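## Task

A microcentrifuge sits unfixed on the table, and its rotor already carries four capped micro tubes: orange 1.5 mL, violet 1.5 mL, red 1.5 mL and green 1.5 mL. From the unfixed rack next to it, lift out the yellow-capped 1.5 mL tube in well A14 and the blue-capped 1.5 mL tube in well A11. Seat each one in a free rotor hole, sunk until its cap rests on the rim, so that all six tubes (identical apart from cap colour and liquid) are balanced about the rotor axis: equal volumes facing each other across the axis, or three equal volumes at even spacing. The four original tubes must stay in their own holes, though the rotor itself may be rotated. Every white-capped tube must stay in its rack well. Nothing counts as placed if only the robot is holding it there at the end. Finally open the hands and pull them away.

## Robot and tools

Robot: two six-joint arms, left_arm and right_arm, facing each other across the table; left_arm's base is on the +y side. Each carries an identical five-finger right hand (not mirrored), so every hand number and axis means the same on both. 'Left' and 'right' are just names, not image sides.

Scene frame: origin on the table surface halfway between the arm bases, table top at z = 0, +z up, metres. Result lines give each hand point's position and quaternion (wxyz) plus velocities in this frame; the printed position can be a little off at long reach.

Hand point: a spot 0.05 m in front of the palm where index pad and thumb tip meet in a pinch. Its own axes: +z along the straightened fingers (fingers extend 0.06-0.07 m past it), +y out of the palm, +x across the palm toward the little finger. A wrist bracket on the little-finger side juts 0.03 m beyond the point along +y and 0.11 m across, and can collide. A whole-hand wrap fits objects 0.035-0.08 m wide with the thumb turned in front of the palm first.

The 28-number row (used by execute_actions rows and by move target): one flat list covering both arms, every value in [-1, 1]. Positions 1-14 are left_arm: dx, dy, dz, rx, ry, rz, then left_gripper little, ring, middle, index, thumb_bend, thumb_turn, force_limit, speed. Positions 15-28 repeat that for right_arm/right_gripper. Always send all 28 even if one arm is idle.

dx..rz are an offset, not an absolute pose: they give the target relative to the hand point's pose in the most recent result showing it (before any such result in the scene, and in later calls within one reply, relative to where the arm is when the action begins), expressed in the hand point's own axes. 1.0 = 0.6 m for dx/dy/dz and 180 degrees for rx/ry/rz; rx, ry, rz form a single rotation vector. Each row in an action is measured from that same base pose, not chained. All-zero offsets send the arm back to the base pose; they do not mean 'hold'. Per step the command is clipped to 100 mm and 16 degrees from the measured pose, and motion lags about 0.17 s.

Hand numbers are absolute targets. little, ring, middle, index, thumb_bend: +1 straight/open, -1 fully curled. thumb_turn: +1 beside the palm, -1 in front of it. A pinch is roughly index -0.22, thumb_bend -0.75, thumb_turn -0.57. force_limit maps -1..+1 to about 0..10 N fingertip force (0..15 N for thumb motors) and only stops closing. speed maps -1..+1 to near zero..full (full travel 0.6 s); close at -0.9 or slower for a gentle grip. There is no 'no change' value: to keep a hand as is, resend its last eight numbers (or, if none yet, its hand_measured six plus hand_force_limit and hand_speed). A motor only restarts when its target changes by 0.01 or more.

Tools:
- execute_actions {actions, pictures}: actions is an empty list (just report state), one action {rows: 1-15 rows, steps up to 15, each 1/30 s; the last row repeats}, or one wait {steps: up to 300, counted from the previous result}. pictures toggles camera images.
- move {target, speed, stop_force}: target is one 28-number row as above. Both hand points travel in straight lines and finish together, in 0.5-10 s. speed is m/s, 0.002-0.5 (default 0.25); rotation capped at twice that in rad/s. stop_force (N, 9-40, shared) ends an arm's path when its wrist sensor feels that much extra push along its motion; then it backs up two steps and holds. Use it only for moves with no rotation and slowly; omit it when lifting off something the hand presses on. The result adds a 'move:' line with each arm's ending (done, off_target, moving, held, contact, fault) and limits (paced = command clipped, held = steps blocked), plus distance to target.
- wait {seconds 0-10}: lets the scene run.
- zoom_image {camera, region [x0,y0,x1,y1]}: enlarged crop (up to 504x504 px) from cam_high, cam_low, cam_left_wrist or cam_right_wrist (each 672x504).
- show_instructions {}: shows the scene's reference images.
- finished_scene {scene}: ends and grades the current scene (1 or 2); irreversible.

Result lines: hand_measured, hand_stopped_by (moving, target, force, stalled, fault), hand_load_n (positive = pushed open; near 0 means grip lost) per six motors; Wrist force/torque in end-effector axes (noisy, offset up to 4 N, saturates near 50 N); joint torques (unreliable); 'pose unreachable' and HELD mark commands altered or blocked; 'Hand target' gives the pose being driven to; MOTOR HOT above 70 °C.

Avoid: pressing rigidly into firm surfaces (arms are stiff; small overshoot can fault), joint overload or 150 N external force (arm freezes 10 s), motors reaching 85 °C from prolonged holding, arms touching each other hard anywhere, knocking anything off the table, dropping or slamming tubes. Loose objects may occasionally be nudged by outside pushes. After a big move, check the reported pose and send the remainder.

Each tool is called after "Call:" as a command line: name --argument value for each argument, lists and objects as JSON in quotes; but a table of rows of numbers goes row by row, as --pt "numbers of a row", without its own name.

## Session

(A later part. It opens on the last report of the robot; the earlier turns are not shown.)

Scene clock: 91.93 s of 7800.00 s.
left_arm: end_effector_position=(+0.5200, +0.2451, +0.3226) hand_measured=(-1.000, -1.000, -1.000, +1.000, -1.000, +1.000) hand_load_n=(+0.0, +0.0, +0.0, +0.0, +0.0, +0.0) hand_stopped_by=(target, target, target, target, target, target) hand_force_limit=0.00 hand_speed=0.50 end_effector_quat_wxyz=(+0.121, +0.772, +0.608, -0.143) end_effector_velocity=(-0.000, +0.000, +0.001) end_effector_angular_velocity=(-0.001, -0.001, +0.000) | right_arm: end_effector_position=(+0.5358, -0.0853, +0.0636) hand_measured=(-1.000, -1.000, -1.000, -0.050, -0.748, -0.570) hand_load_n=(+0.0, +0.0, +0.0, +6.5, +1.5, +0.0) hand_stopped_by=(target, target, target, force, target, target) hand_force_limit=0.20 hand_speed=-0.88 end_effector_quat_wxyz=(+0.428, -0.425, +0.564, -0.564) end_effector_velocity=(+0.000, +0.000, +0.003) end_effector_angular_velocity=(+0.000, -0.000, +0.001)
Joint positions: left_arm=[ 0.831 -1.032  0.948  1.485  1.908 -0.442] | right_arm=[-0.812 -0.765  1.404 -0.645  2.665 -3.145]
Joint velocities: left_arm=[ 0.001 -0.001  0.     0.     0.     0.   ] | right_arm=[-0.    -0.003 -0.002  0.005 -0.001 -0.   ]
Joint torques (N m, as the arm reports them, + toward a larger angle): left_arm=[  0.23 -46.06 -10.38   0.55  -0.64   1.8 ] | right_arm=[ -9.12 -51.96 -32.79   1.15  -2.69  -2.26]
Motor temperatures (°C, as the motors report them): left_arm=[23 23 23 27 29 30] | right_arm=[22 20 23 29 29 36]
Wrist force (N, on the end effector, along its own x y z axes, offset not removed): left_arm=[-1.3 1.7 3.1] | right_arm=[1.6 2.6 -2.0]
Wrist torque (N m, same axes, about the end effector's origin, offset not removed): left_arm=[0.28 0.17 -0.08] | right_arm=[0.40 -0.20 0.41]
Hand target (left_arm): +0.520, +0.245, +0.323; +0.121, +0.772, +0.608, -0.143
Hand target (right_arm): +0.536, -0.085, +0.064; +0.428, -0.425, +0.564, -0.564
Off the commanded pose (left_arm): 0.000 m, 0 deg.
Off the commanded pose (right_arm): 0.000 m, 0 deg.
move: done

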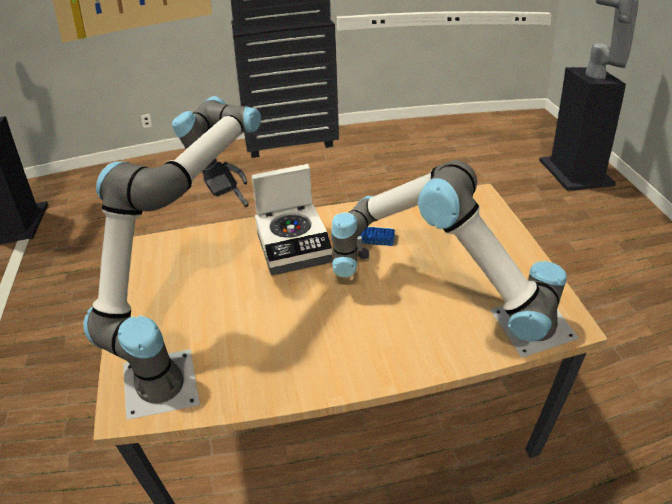

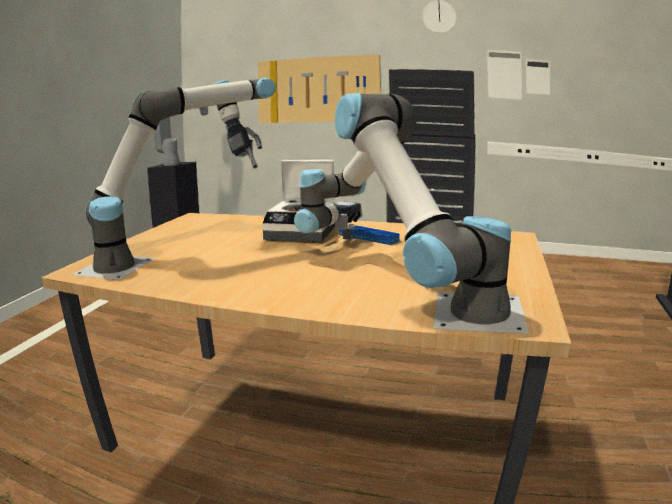

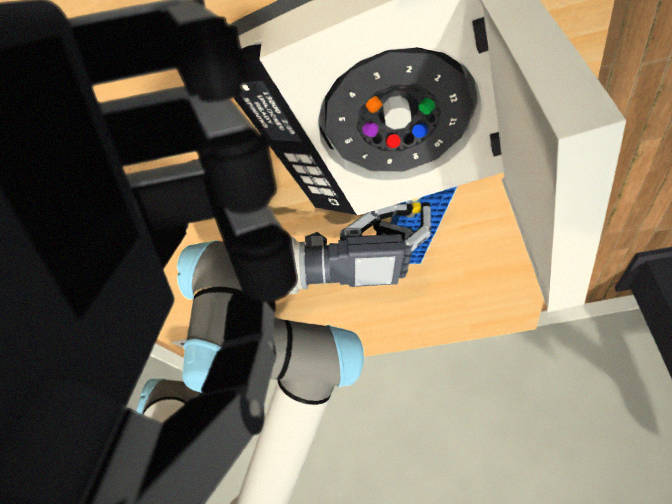

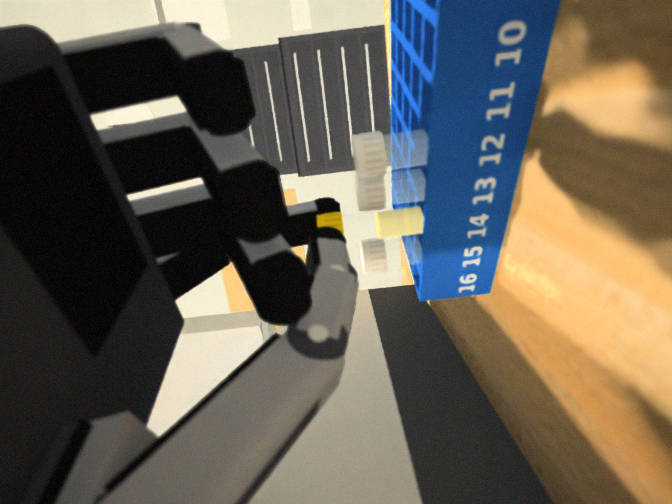

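Call:
move --target '[0,0,0,0,0,0,-1,-1,-1,1,-0.6,-0.8,0,0.5, 0,-0.128,0,0,0,0,-1,-1,-1,-0.25,-0.75,-0.57,0.2,-0.88]' --speed 0.05

Call:
move --target '[0,0,0,-0.006,-0.036,-0.569,-1,-1,-1,1,-0.6,-0.8,0,0.5, -0.03,-0.1,-0.08,0,-0.303,0,-1,-1,-1,-0.25,-0.75,-0.57,0.2,-0.88]' --speed 0.3

Call:
move --target '[0,0,0,0,0,0,-1,-1,-1,1,-0.6,-0.8,0,0.5, 0,0,0,-0.05,-0.086,-0.244,-1,-1,-1,-0.25,-0.75,-0.57,0.2,-0.88]' --speed 0.3

Scene clock: 95.13 s of 7800.00 s.
left_arm: end_effector_position=(+0.5200, +0.2451, +0.3226) hand_measured=(-1.000, -1.000, -1.000, +1.000, -0.598, -0.776) hand_load_n=(+0.0, +0.0, -1.0, +0.0, +2.0, +9.0) hand_stopped_by=(target, target, target, target, target, force) hand_force_limit=0.00 hand_speed=0.50 end_effector_quat_wxyz=(+0.121, +0.772, +0.608, -0.143) end_effector_velocity=(+0.001, +0.001, -0.000) end_effector_angular_velocity=(+0.000, +0.000, +0.002) | right_arm: end_effector_position=(+0.5356, -0.0855, +0.1402) hand_measured=(-1.000, -1.000, -1.000, -0.050, -0.748, -0.570) hand_load_n=(+0.0, +0.0, +0.0, +6.5, +2.0, +0.0) hand_stopped_by=(target, target, target, force, target, target) hand_force_limit=0.20 hand_speed=-0.88 end_effector_quat_wxyz=(+0.428, -0.425, +0.564, -0.564) end_effector_velocity=(+0.000, +0.000, +0.002) end_effector_angular_velocity=(+0.003, -0.000, -0.000)
Joint positions: left_arm=[ 0.831 -1.032  0.948  1.485  1.908 -0.442] | right_arm=[-0.812 -0.864  1.359 -0.501  2.665 -3.145]
Joint velocities: left_arm=[ 0.002  0.001 -0.    -0.     0.    -0.   ] | right_arm=[-0.    -0.002 -0.003  0.006 -0.     0.004]
Joint torques (N m, as the arm reports them, + toward a larger angle): left_arm=[  0.24 -45.9  -10.94   0.55  -0.78   1.69] | right_arm=[  7.39 -49.3  -31.15   1.47   2.2    2.14]
Motor temperatures (°C, as the motors report them): left_arm=[23 23 23 27 29 30] | right_arm=[22 20 23 29 29 36]
Wrist force (N, on the end effector, along its own x y z axes, offset not removed): left_arm=[-0.9 3.2 0.7] | right_arm=[1.9 4.0 -3.1]
Wrist torque (N m, same axes, about the end effector's origin, offset not removed): left_arm=[0.41 0.07 0.02] | right_arm=[0.79 -0.11 0.38]
Hand target (left_arm): +0.520, +0.245, +0.323; +0.121, +0.772, +0.608, -0.143
Hand target (right_arm): +0.536, -0.085, +0.140; +0.428, -0.425, +0.564, -0.564
Off the commanded pose (left_arm): 0.000 m, 0 deg.
Off the commanded pose (right_arm): 0.000 m, 0 deg.
move: done

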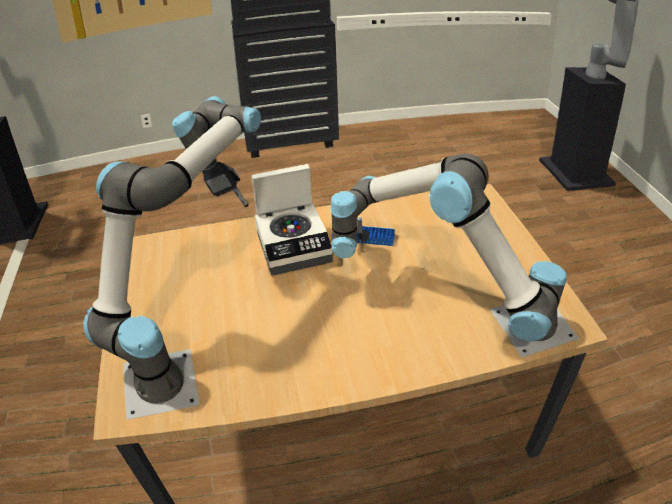

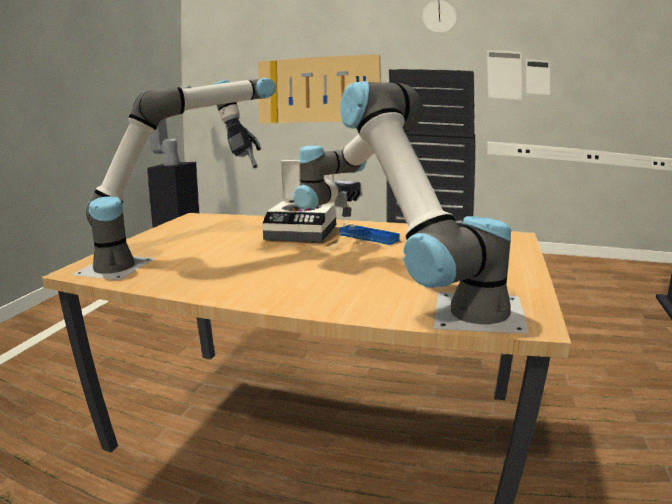

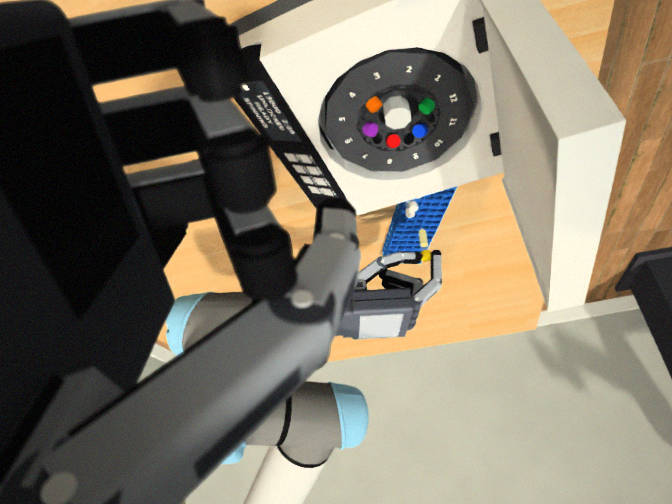

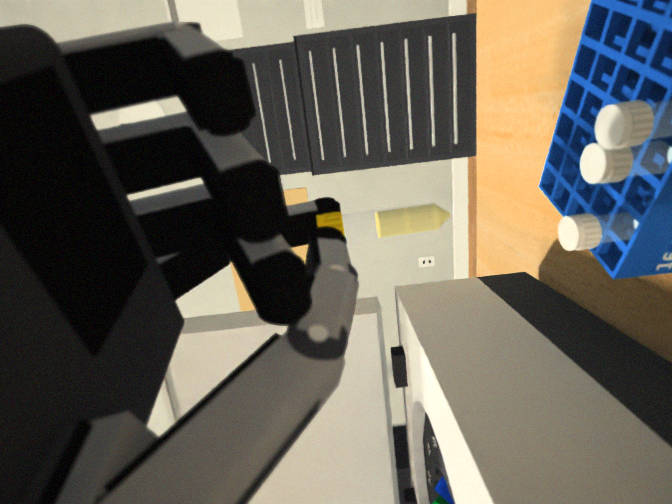

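Scene clock: 98.67 s of 7800.00 s.
left_arm: end_effector_position=(+0.5198, +0.2452, +0.3225) hand_measured=(-1.000, -1.000, -1.000, +1.000, -0.598, -0.776) hand_load_n=(+0.0, +0.0, -1.0, +0.0, +2.0, +9.0) hand_stopped_by=(target, target, target, target, target, force) hand_force_limit=0.00 hand_speed=0.50 end_effector_quat_wxyz=(+0.001, +0.002, +0.976, -0.216) end_effector_velocity=(+0.000, -0.000, +0.001) end_effector_angular_velocity=(-0.000, +0.004, +0.008) | right_arm: end_effector_position=(+0.4942, -0.0552, +0.2002) hand_measured=(-1.000, -1.000, -1.000, -0.050, -0.748, -0.570) hand_load_n=(+0.0, +0.0, +0.0, +6.5, +2.0, +0.0) hand_stopped_by=(target, target, target, force, target, target) hand_force_limit=0.20 hand_speed=-0.88 end_effector_quat_wxyz=(+0.638, -0.637, +0.305, -0.307) end_effector_velocity=(+0.000, -0.000, +0.000) end_effector_angular_velocity=(-0.000, +0.001, +0.004)
Joint positions: left_arm=[ 0.718 -0.886  0.592  1.553  1.88  -2.38 ] | right_arm=[-1.116 -1.208  1.746 -0.541  1.41  -3.143]
Joint velocities: left_arm=[-0.     0.004 -0.009  0.005 -0.    -0.009] | right_arm=[-0.002  0.    -0.001  0.001 -0.007  0.   ]
Joint torques (N m, as the arm reports them, + toward a larger angle): left_arm=[ 10.7  -34.83 -26.81   3.25  -1.64  -1.74] | right_arm=[-10.6  -38.8  -34.29   0.4   -3.     2.16]
Motor temperatures (°C, as the motors report them): left_arm=[23 23 23 27 29 30] | right_arm=[22 20 23 29 29 36]
Wrist force (N, on the end effector, along its own x y z axes, offset not removed): left_arm=[-0.3 3.1 2.3] | right_arm=[0.6 2.8 -3.7]
Wrist torque (N m, same axes, about the end effector's origin, offset not removed): left_arm=[0.30 0.09 0.01] | right_arm=[0.62 0.08 0.43]
Hand target (left_arm): +0.520, +0.245, +0.323; +0.001, +0.001, +0.976, -0.216
Hand target (right_arm): +0.494, -0.055, +0.200; +0.638, -0.637, +0.305, -0.307
Off the commanded pose (left_arm): 0.000 m, 0 deg.
Off the commanded pose (right_arm): 0.000 m, 0 deg.
move: done

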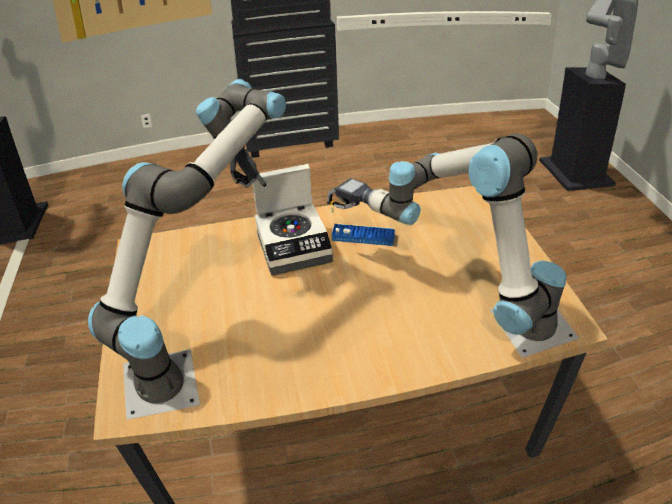

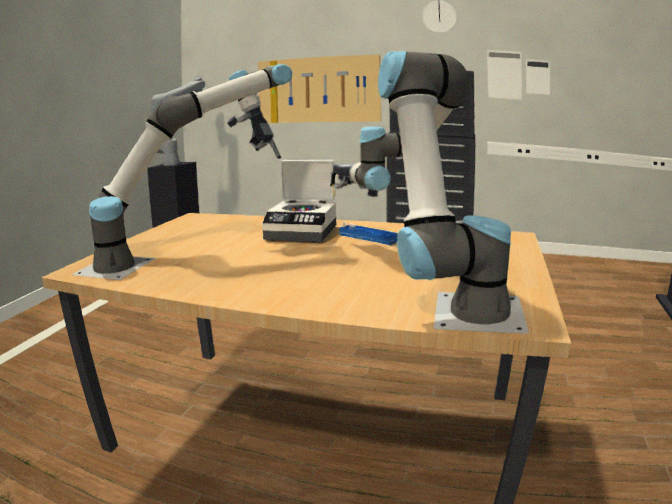

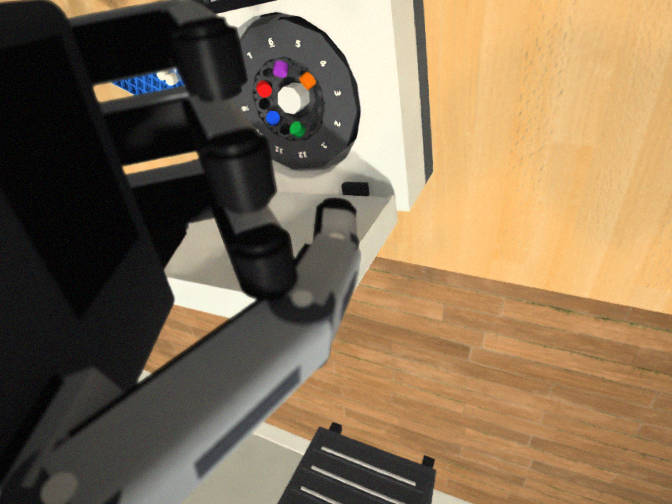

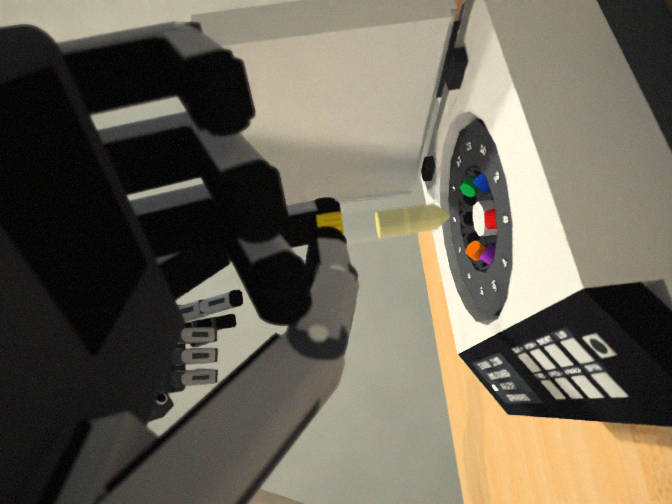

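Scene clock: 100.57 s of 7800.00 s.
left_arm: end_effector_position=(+0.5199, +0.2452, +0.3225) hand_measured=(-1.000, -1.000, -1.000, +1.000, -0.598, -0.776) hand_load_n=(+0.0, +0.0, -1.0, +0.0, +2.0, +9.0) hand_stopped_by=(target, target, target, target, target, force) hand_force_limit=0.00 hand_speed=0.50 end_effector_quat_wxyz=(+0.001, +0.002, +0.976, -0.216) end_effector_velocity=(-0.000, -0.000, -0.000) end_effector_angular_velocity=(+0.001, +0.000, -0.001) | right_arm: end_effector_position=(+0.4942, -0.0552, +0.2002) hand_measured=(-1.000, -1.000, -1.000, -0.050, -0.748, -0.570) hand_load_n=(+0.0, +0.0, +0.0, +6.5, +2.0, +0.0) hand_stopped_by=(target, target, target, force, target, target) hand_force_limit=0.20 hand_speed=-0.88 end_effector_quat_wxyz=(-0.462, +0.785, +0.018, +0.412) end_effector_velocity=(+0.000, -0.000, -0.001) end_effector_angular_velocity=(-0.011, -0.002, +0.001)
Joint positions: left_arm=[ 0.718 -0.886  0.592  1.553  1.88  -2.38 ] | right_arm=[-1.097 -1.164  1.513 -0.101  1.249 -3.974]
Joint velocities: left_arm=[-0.     0.     0.     0.    -0.     0.001] | right_arm=[ 0.001  0.002 -0.005  0.01   0.002 -0.011]
Joint torques (N m, as the arm reports them, + toward a larger angle): left_arm=[  2.47 -50.08  -9.61   0.41   1.     1.78] | right_arm=[  6.83 -31.73 -36.91   1.31   1.99  -2.34]
Motor temperatures (°C, as the motors report them): left_arm=[23 23 23 27 29 30] | right_arm=[22 20 23 29 29 36]
Wrist force (N, on the end effector, along its own x y z axes, offset not removed): left_arm=[1.3 3.0 1.6] | right_arm=[2.1 1.7 -2.1]
Wrist torque (N m, same axes, about the end effector's origin, offset not removed): left_arm=[0.50 -0.26 0.12] | right_arm=[0.18 -0.32 0.32]
Hand target (left_arm): +0.520, +0.245, +0.323; +0.001, +0.002, +0.976, -0.216
Hand target (right_arm): +0.494, -0.055, +0.200; -0.461, +0.785, +0.018, +0.412
Off the commanded pose (left_arm): 0.000 m, 0 deg.
Off the commanded pose (right_arm): 0.000 m, 0 deg.
move: done

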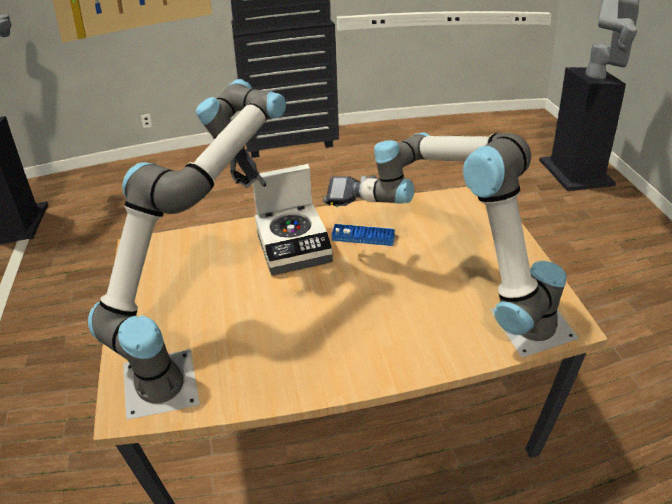

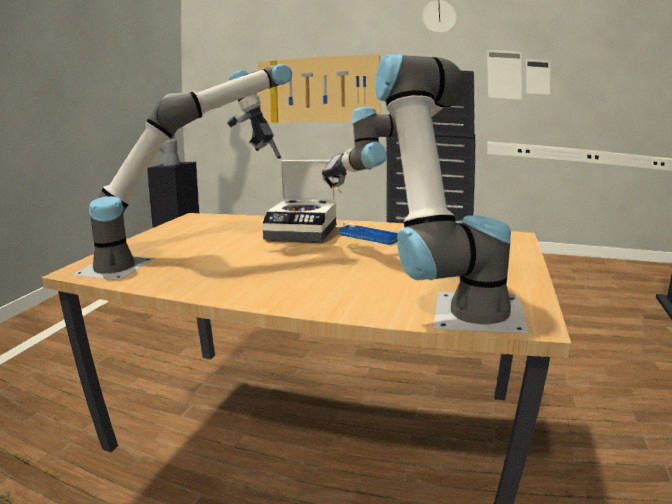

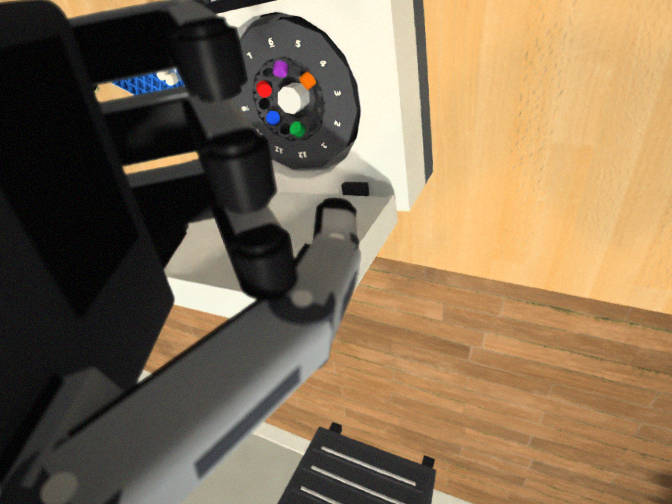

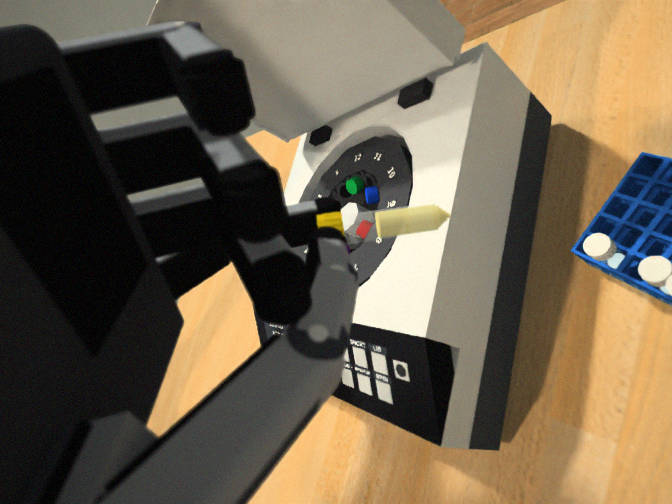

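Call:
move --target '[-0.0585,0.063,0.2925,0,0,0,-1,-1,-1,1,-0.6,-0.8,0,0.5, -0.044,-0.111,-0.066,0,0,0,-1,-1,-1,-0.25,-0.75,-0.57,0.2,-0.88]' --speed 0.15

Call:
move --target '[0,0,0.05,0,0,0,-1,-1,-1,1,-0.6,-0.8,0,0.5, 0,0,0,0,0,0,-1,-1,-1,-0.25,-0.75,-0.57,0.2,-0.88]' --speed 0.025 --stop_force 9

Call:
zoom_image --camera "cam_right_wrist" --region '[320,60,520,240]'

Scene clock: 104.53 s of 7800.00 s.
left_arm: end_effector_position=(+0.5554, +0.2054, +0.1477) hand_measured=(-1.000, -1.000, -1.000, +1.000, -0.598, -0.776) hand_load_n=(+0.0, +0.0, -1.0, +0.0, +2.0, +9.0) hand_stopped_by=(target, target, target, target, target, force) hand_force_limit=0.00 hand_speed=0.50 end_effector_quat_wxyz=(+0.001, +0.002, +0.976, -0.216) end_effector_velocity=(-0.000, -0.001, -0.002) end_effector_angular_velocity=(+0.002, +0.002, -0.002) | right_arm: end_effector_position=(+0.4247, -0.0371, +0.2394) hand_measured=(-1.000, -1.000, -1.000, -0.050, -0.748, -0.570) hand_load_n=(+0.0, +0.0, +0.0, +6.5, +2.0, +0.0) hand_stopped_by=(target, target, target, force, target, target) hand_force_limit=0.20 hand_speed=-0.88 end_effector_quat_wxyz=(-0.462, +0.785, +0.018, +0.412) end_effector_velocity=(-0.000, -0.000, +0.000) end_effector_angular_velocity=(-0.000, +0.001, -0.001)
Joint positions: left_arm=[ 0.711 -0.769  0.84   1.187  1.878 -2.387] | right_arm=[-0.989 -1.269  1.554 -0.044  1.354 -3.946]
Joint velocities: left_arm=[-0.002  0.003  0.001 -0.001  0.     0.   ] | right_arm=[ 0.    -0.001  0.     0.001  0.001  0.   ]
Joint torques (N m, as the arm reports them, + toward a larger angle): left_arm=[-11.48 -38.59 -19.9    0.2   -1.5   -1.72] | right_arm=[  5.89 -37.8   -6.94   1.21   2.34   2.16]
Motor temperatures (°C, as the motors report them): left_arm=[23 23 23 27 29 30] | right_arm=[22 20 23 29 29 36]
Wrist force (N, on the end effector, along its own x y z axes, offset not removed): left_arm=[0.4 4.1 1.1] | right_arm=[-0.4 3.7 -3.3]
Wrist torque (N m, same axes, about the end effector's origin, offset not removed): left_arm=[0.53 0.03 0.06] | right_arm=[0.62 0.28 0.24]
Hand target (left_arm): +0.555, +0.205, +0.148; +0.001, +0.002, +0.976, -0.216
Hand target (right_arm): +0.425, -0.037, +0.239; -0.462, +0.785, +0.018, +0.412
Off the commanded pose (left_arm): 0.000 m, 0 deg.
Off the commanded pose (right_arm): 0.000 m, 0 deg.
move: done

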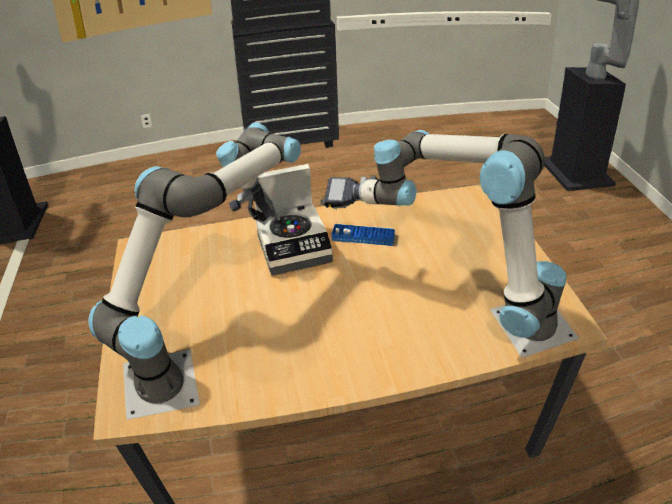

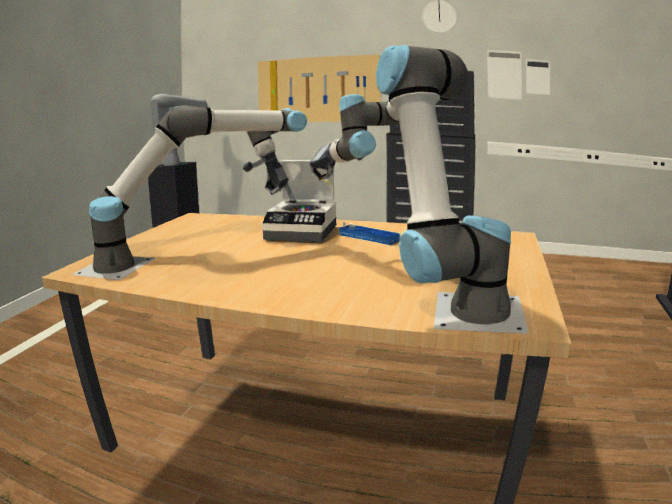

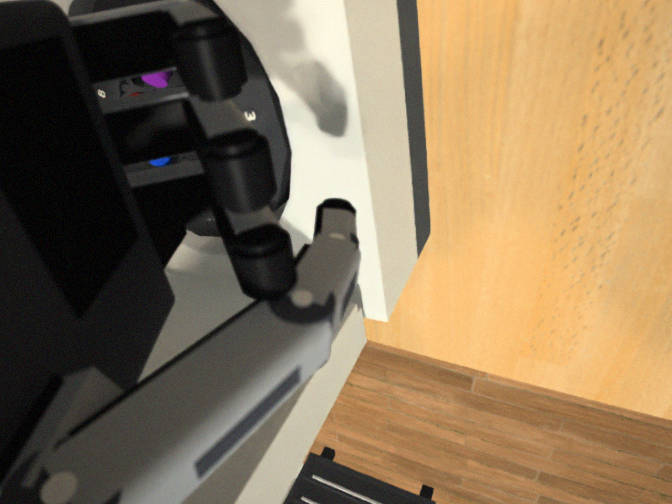

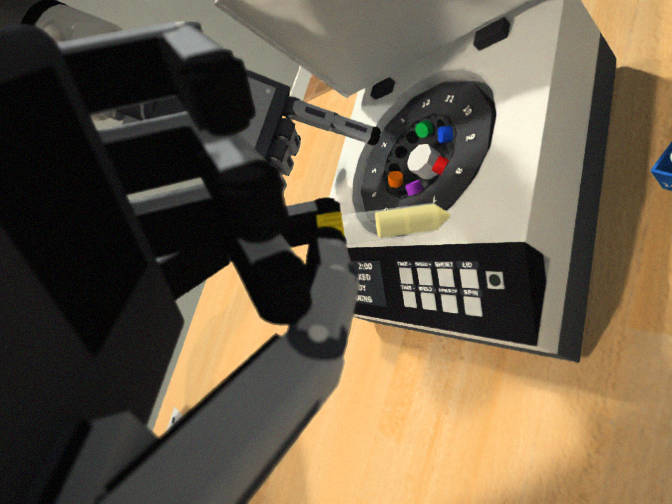

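Scene clock: 106.07 s of 7800.00 s.
left_arm: end_effector_position=(+0.5554, +0.1928, +0.1206) hand_measured=(-1.000, -1.000, -1.000, +1.000, -0.598, -0.776) hand_load_n=(+0.0, +0.0, -1.0, +0.0, +2.0, +9.0) hand_stopped_by=(target, target, target, target, target, force) hand_force_limit=0.00 hand_speed=0.50 end_effector_quat_wxyz=(+0.001, +0.002, +0.976, -0.216) end_effector_velocity=(-0.000, -0.000, -0.002) end_effector_angular_velocity=(+0.001, +0.002, +0.000) | right_arm: end_effector_position=(+0.4246, -0.0370, +0.2394) hand_measured=(-1.000, -1.000, -1.000, -0.050, -0.748, -0.570) hand_load_n=(+0.0, +0.0, +0.0, +6.5, +2.0, +0.0) hand_stopped_by=(target, target, target, force, target, target) hand_force_limit=0.20 hand_speed=-0.88 end_effector_quat_wxyz=(-0.462, +0.785, +0.018, +0.412) end_effector_velocity=(-0.000, -0.000, -0.001) end_effector_angular_velocity=(-0.001, +0.001, +0.000)
Joint positions: left_arm=[ 0.696 -0.74   0.856  1.137  1.873 -2.402] | right_arm=[-0.989 -1.269  1.554 -0.044  1.354 -3.946]
Joint velocities: left_arm=[-0.001  0.002  0.001 -0.001  0.    -0.001] | right_arm=[-0.     0.     0.002 -0.001 -0.001  0.   ]
Joint torques (N m, as the arm reports them, + toward a larger angle): left_arm=[ -9.75 -37.08  -9.97   0.58  -1.79  -1.9 ] | right_arm=[ -6.63 -24.68 -10.95  -1.55  -2.77   1.3 ]
Motor temperatures (°C, as the motors report them): left_arm=[23 23 23 27 29 30] | right_arm=[22 20 23 29 29 36]
Wrist force (N, on the end effector, along its own x y z axes, offset not removed): left_arm=[1.6 2.1 -1.3] | right_arm=[2.3 1.7 -2.4]
Wrist torque (N m, same axes, about the end effector's origin, offset not removed): left_arm=[0.71 -0.17 0.11] | right_arm=[0.33 -0.21 0.46]
Hand target (left_arm): +0.555, +0.193, +0.120; +0.001, +0.002, +0.976, -0.216
Hand target (right_arm): +0.425, -0.037, +0.239; -0.462, +0.785, +0.018, +0.412
Off the commanded pose (left_arm): 0.000 m, 0 deg.
Off the commanded pose (right_arm): 0.000 m, 0 deg.
move: done

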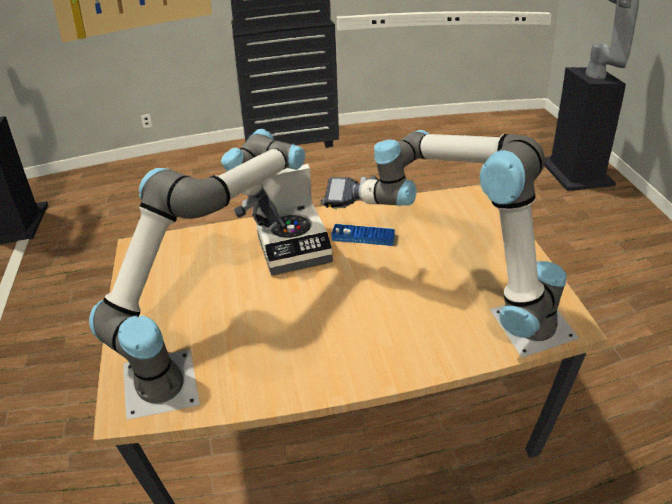

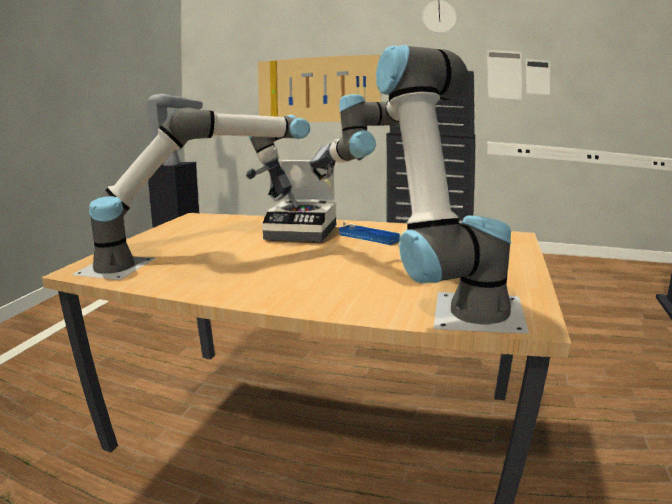

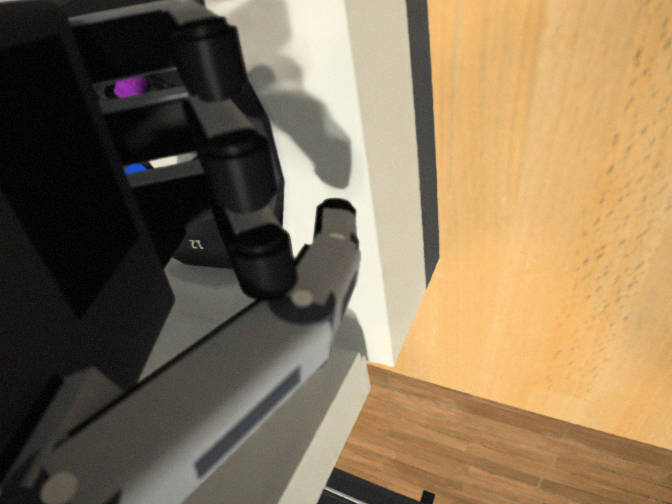

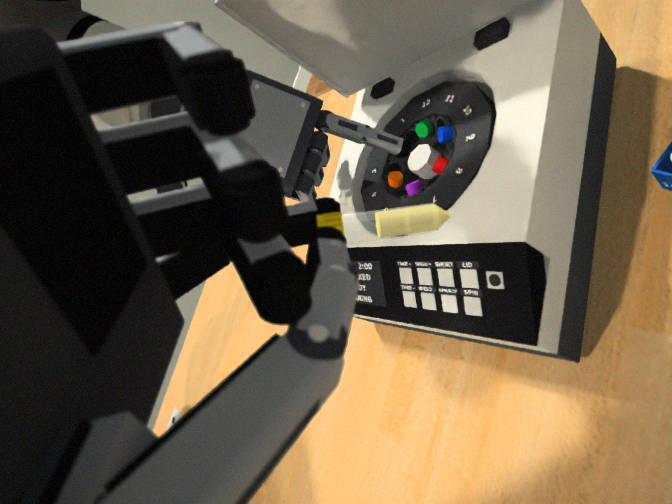

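Region (320, 60, 520, 240) of cam_right_wrist's 672x504 image, scaled by 2.520, with more detail than that image has; it fills the top 454 rows of this view, and the rest is white.

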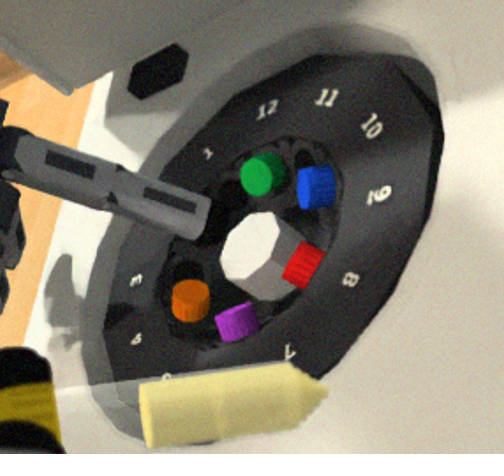

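Call:
move --target '[-0.016,-0.014,0.0066,0,0,0,-1,-1,-1,1,-0.6,-0.8,0,0.5, 0,0,0,0,0,0,-1,-1,-1,-0.25,-0.75,-0.57,0.2,-0.88]' --speed 0.012 --stop_force 9

Call:
move --target '[-0.005,-0.0211,0.0099,0,0,0,-1,-1,-1,1,-0.6,-0.8,0,0.5, 0,0,0,0,0,0,-1,-1,-1,-0.25,-0.75,-0.57,0.2,-0.88]' --speed 0.012 --stop_force 9

Call:
zoom_image --camera "cam_right_wrist" --region '[320,60,520,240]'

Scene clock: 108.43 s of 7800.00 s.
left_arm: end_effector_position=(+0.5648, +0.1836, +0.1206) hand_measured=(-1.000, -1.000, -1.000, +1.000, -0.598, -0.776) hand_load_n=(+0.0, +0.0, -1.0, +0.0, +2.0, +9.0) hand_stopped_by=(target, target, target, target, target, force) hand_force_limit=0.00 hand_speed=0.50 end_effector_quat_wxyz=(+0.001, +0.002, +0.976, -0.216) end_effector_velocity=(+0.002, -0.001, +0.000) end_effector_angular_velocity=(+0.000, +0.001, -0.000) | right_arm: end_effector_position=(+0.4247, -0.0371, +0.2394) hand_measured=(-1.000, -1.000, -1.000, -0.050, -0.748, -0.570) hand_load_n=(+0.0, +0.0, +0.0, +6.5, +2.0, +0.0) hand_stopped_by=(target, target, target, force, target, target) hand_force_limit=0.20 hand_speed=-0.88 end_effector_quat_wxyz=(-0.462, +0.785, +0.018, +0.412) end_effector_velocity=(-0.000, +0.000, +0.000) end_effector_angular_velocity=(+0.000, +0.000, +0.001)
Joint positions: left_arm=[ 0.696 -0.698  0.779  1.171  1.873 -2.401] | right_arm=[-0.989 -1.269  1.554 -0.044  1.354 -3.946]
Joint velocities: left_arm=[ 0.     0.008 -0.015  0.009  0.     0.   ] | right_arm=[-0.     0.    -0.     0.    -0.002 -0.   ]
Joint torques (N m, as the arm reports them, + toward a larger angle): left_arm=[ 10.6  -40.83 -27.27   3.34   2.28   1.72] | right_arm=[ -2.45 -27.94 -13.37  -3.53  -2.86   0.77]
Motor temperatures (°C, as the motors report them): left_arm=[23 23 23 27 29 30] | right_arm=[22 20 23 29 29 36]
Wrist force (N, on the end effector, along its own x y z axes, offset not removed): left_arm=[-0.6 2.3 1.5] | right_arm=[1.2 0.0 0.3]
Wrist torque (N m, same axes, about the end effector's origin, offset not removed): left_arm=[0.40 0.01 0.03] | right_arm=[-0.19 -0.06 0.28]
Hand target (left_arm): +0.565, +0.183, +0.121; +0.001, +0.002, +0.976, -0.216
Hand target (right_arm): +0.425, -0.037, +0.239; -0.462, +0.785, +0.018, +0.412
Off the commanded pose (left_arm): 0.000 m, 0 deg.
Off the commanded pose (right_arm): 0.000 m, 0 deg.
move: done

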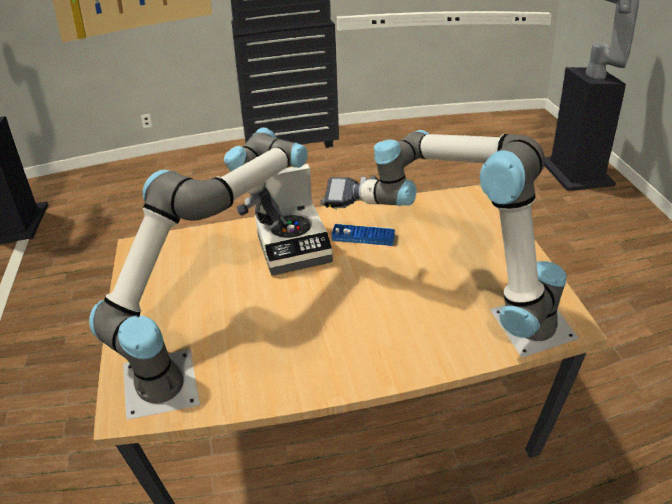

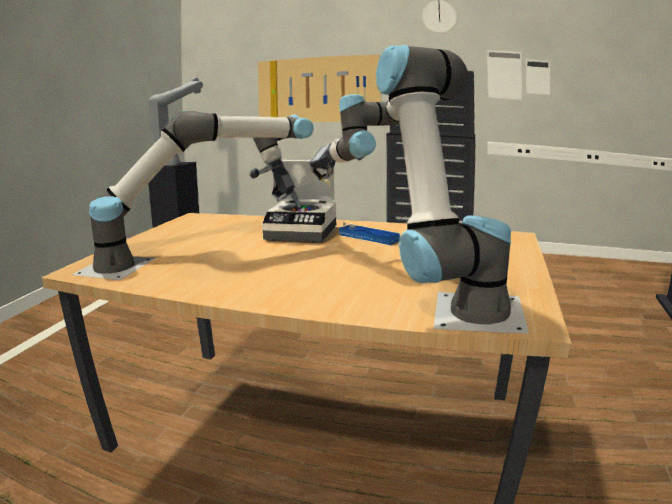

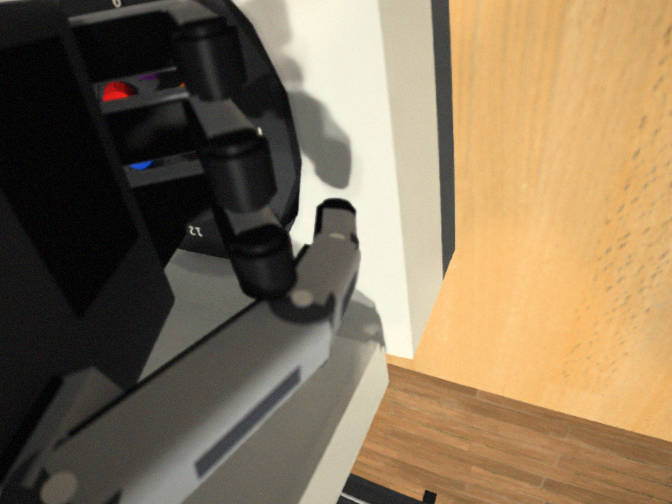

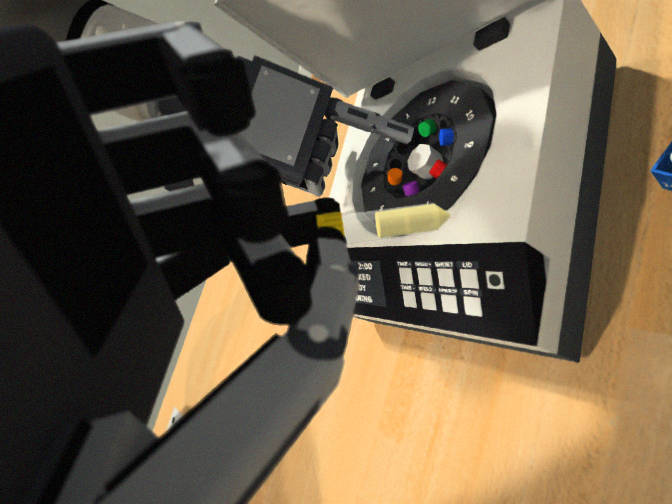

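Scene clock: 109.83 s of 7800.00 s.
left_arm: end_effector_position=(+0.5677, +0.1699, +0.1206) hand_measured=(-1.000, -1.000, -1.000, +1.000, -0.598, -0.776) hand_load_n=(+0.0, +0.0, -1.0, -0.5, +2.0, +9.0) hand_stopped_by=(target, target, target, target, target, force) hand_force_limit=0.00 hand_speed=0.50 end_effector_quat_wxyz=(+0.001, +0.002, +0.976, -0.216) end_effector_velocity=(+0.001, -0.002, -0.001) end_effector_angular_velocity=(+0.001, +0.002, +0.000) | right_arm: end_effector_position=(+0.4247, -0.0371, +0.2394) hand_measured=(-1.000, -1.000, -1.000, -0.050, -0.748, -0.570) hand_load_n=(+0.0, +0.0, +0.0, +6.5, +2.0, +0.0) hand_stopped_by=(target, target, target, force, target, target) hand_force_limit=0.20 hand_speed=-0.88 end_effector_quat_wxyz=(-0.462, +0.785, +0.018, +0.412) end_effector_velocity=(+0.001, -0.000, +0.000) end_effector_angular_velocity=(+0.000, -0.001, -0.001)
Joint positions: left_arm=[ 0.684 -0.664  0.715  1.198  1.87  -2.413] | right_arm=[-0.989 -1.269  1.554 -0.044  1.354 -3.946]
Joint velocities: left_arm=[-0.002  0.008 -0.013  0.006 -0.001 -0.002] | right_arm=[-0.001 -0.    -0.    -0.001  0.001  0.   ]
Joint torques (N m, as the arm reports them, + toward a larger angle): left_arm=[-10.11 -39.63 -29.07   2.84  -1.64  -1.62] | right_arm=[ -2.33 -28.94 -12.69  -3.32  -2.88   0.82]
Motor temperatures (°C, as the motors report them): left_arm=[23 23 23 27 29 30] | right_arm=[22 20 23 29 29 36]
Wrist force (N, on the end effector, along its own x y z axes, offset not removed): left_arm=[-0.4 4.7 -0.1] | right_arm=[4.3 1.3 -1.5]
Wrist torque (N m, same axes, about the end effector's origin, offset not removed): left_arm=[0.55 0.15 -0.01] | right_arm=[0.37 -0.57 0.52]
Hand target (left_arm): +0.568, +0.170, +0.121; +0.001, +0.002, +0.976, -0.216
Hand target (right_arm): +0.425, -0.037, +0.239; -0.462, +0.785, +0.018, +0.412
Off the commanded pose (left_arm): 0.000 m, 0 deg.
Off the commanded pose (right_arm): 0.000 m, 0 deg.
move: done

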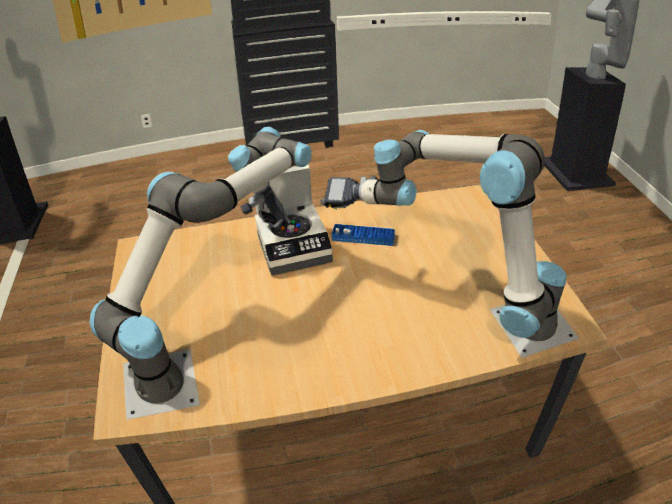

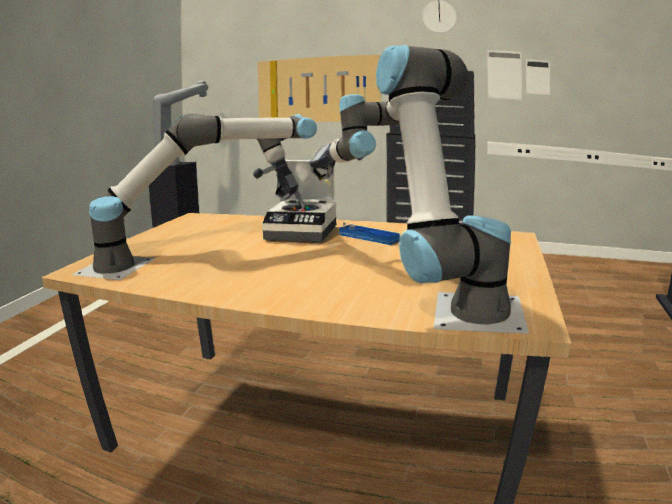

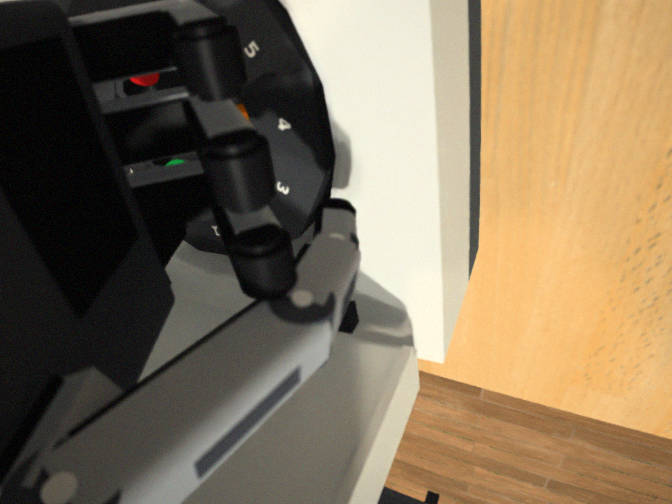

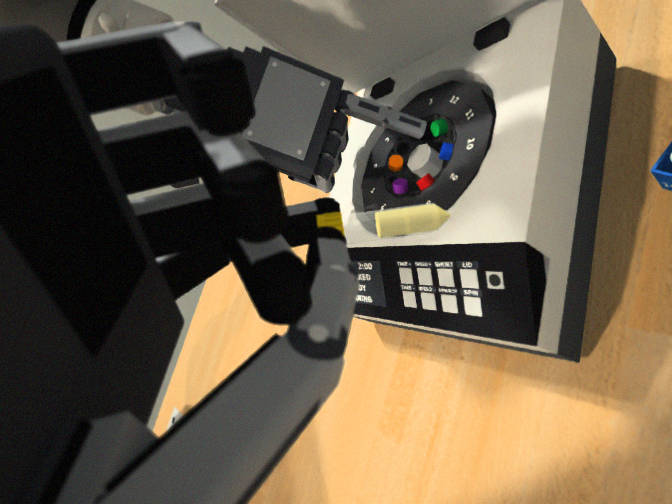

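Region (320, 60, 520, 240) of cam_right_wrist's 672x504 image, scaled by 2.520, with more detail than that image has; it fills the top 454 rows of this view, and the rest is white.

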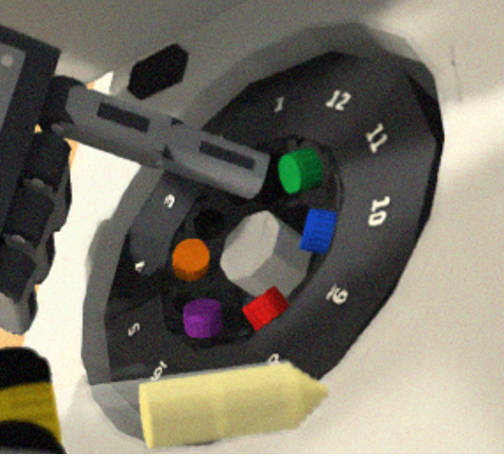

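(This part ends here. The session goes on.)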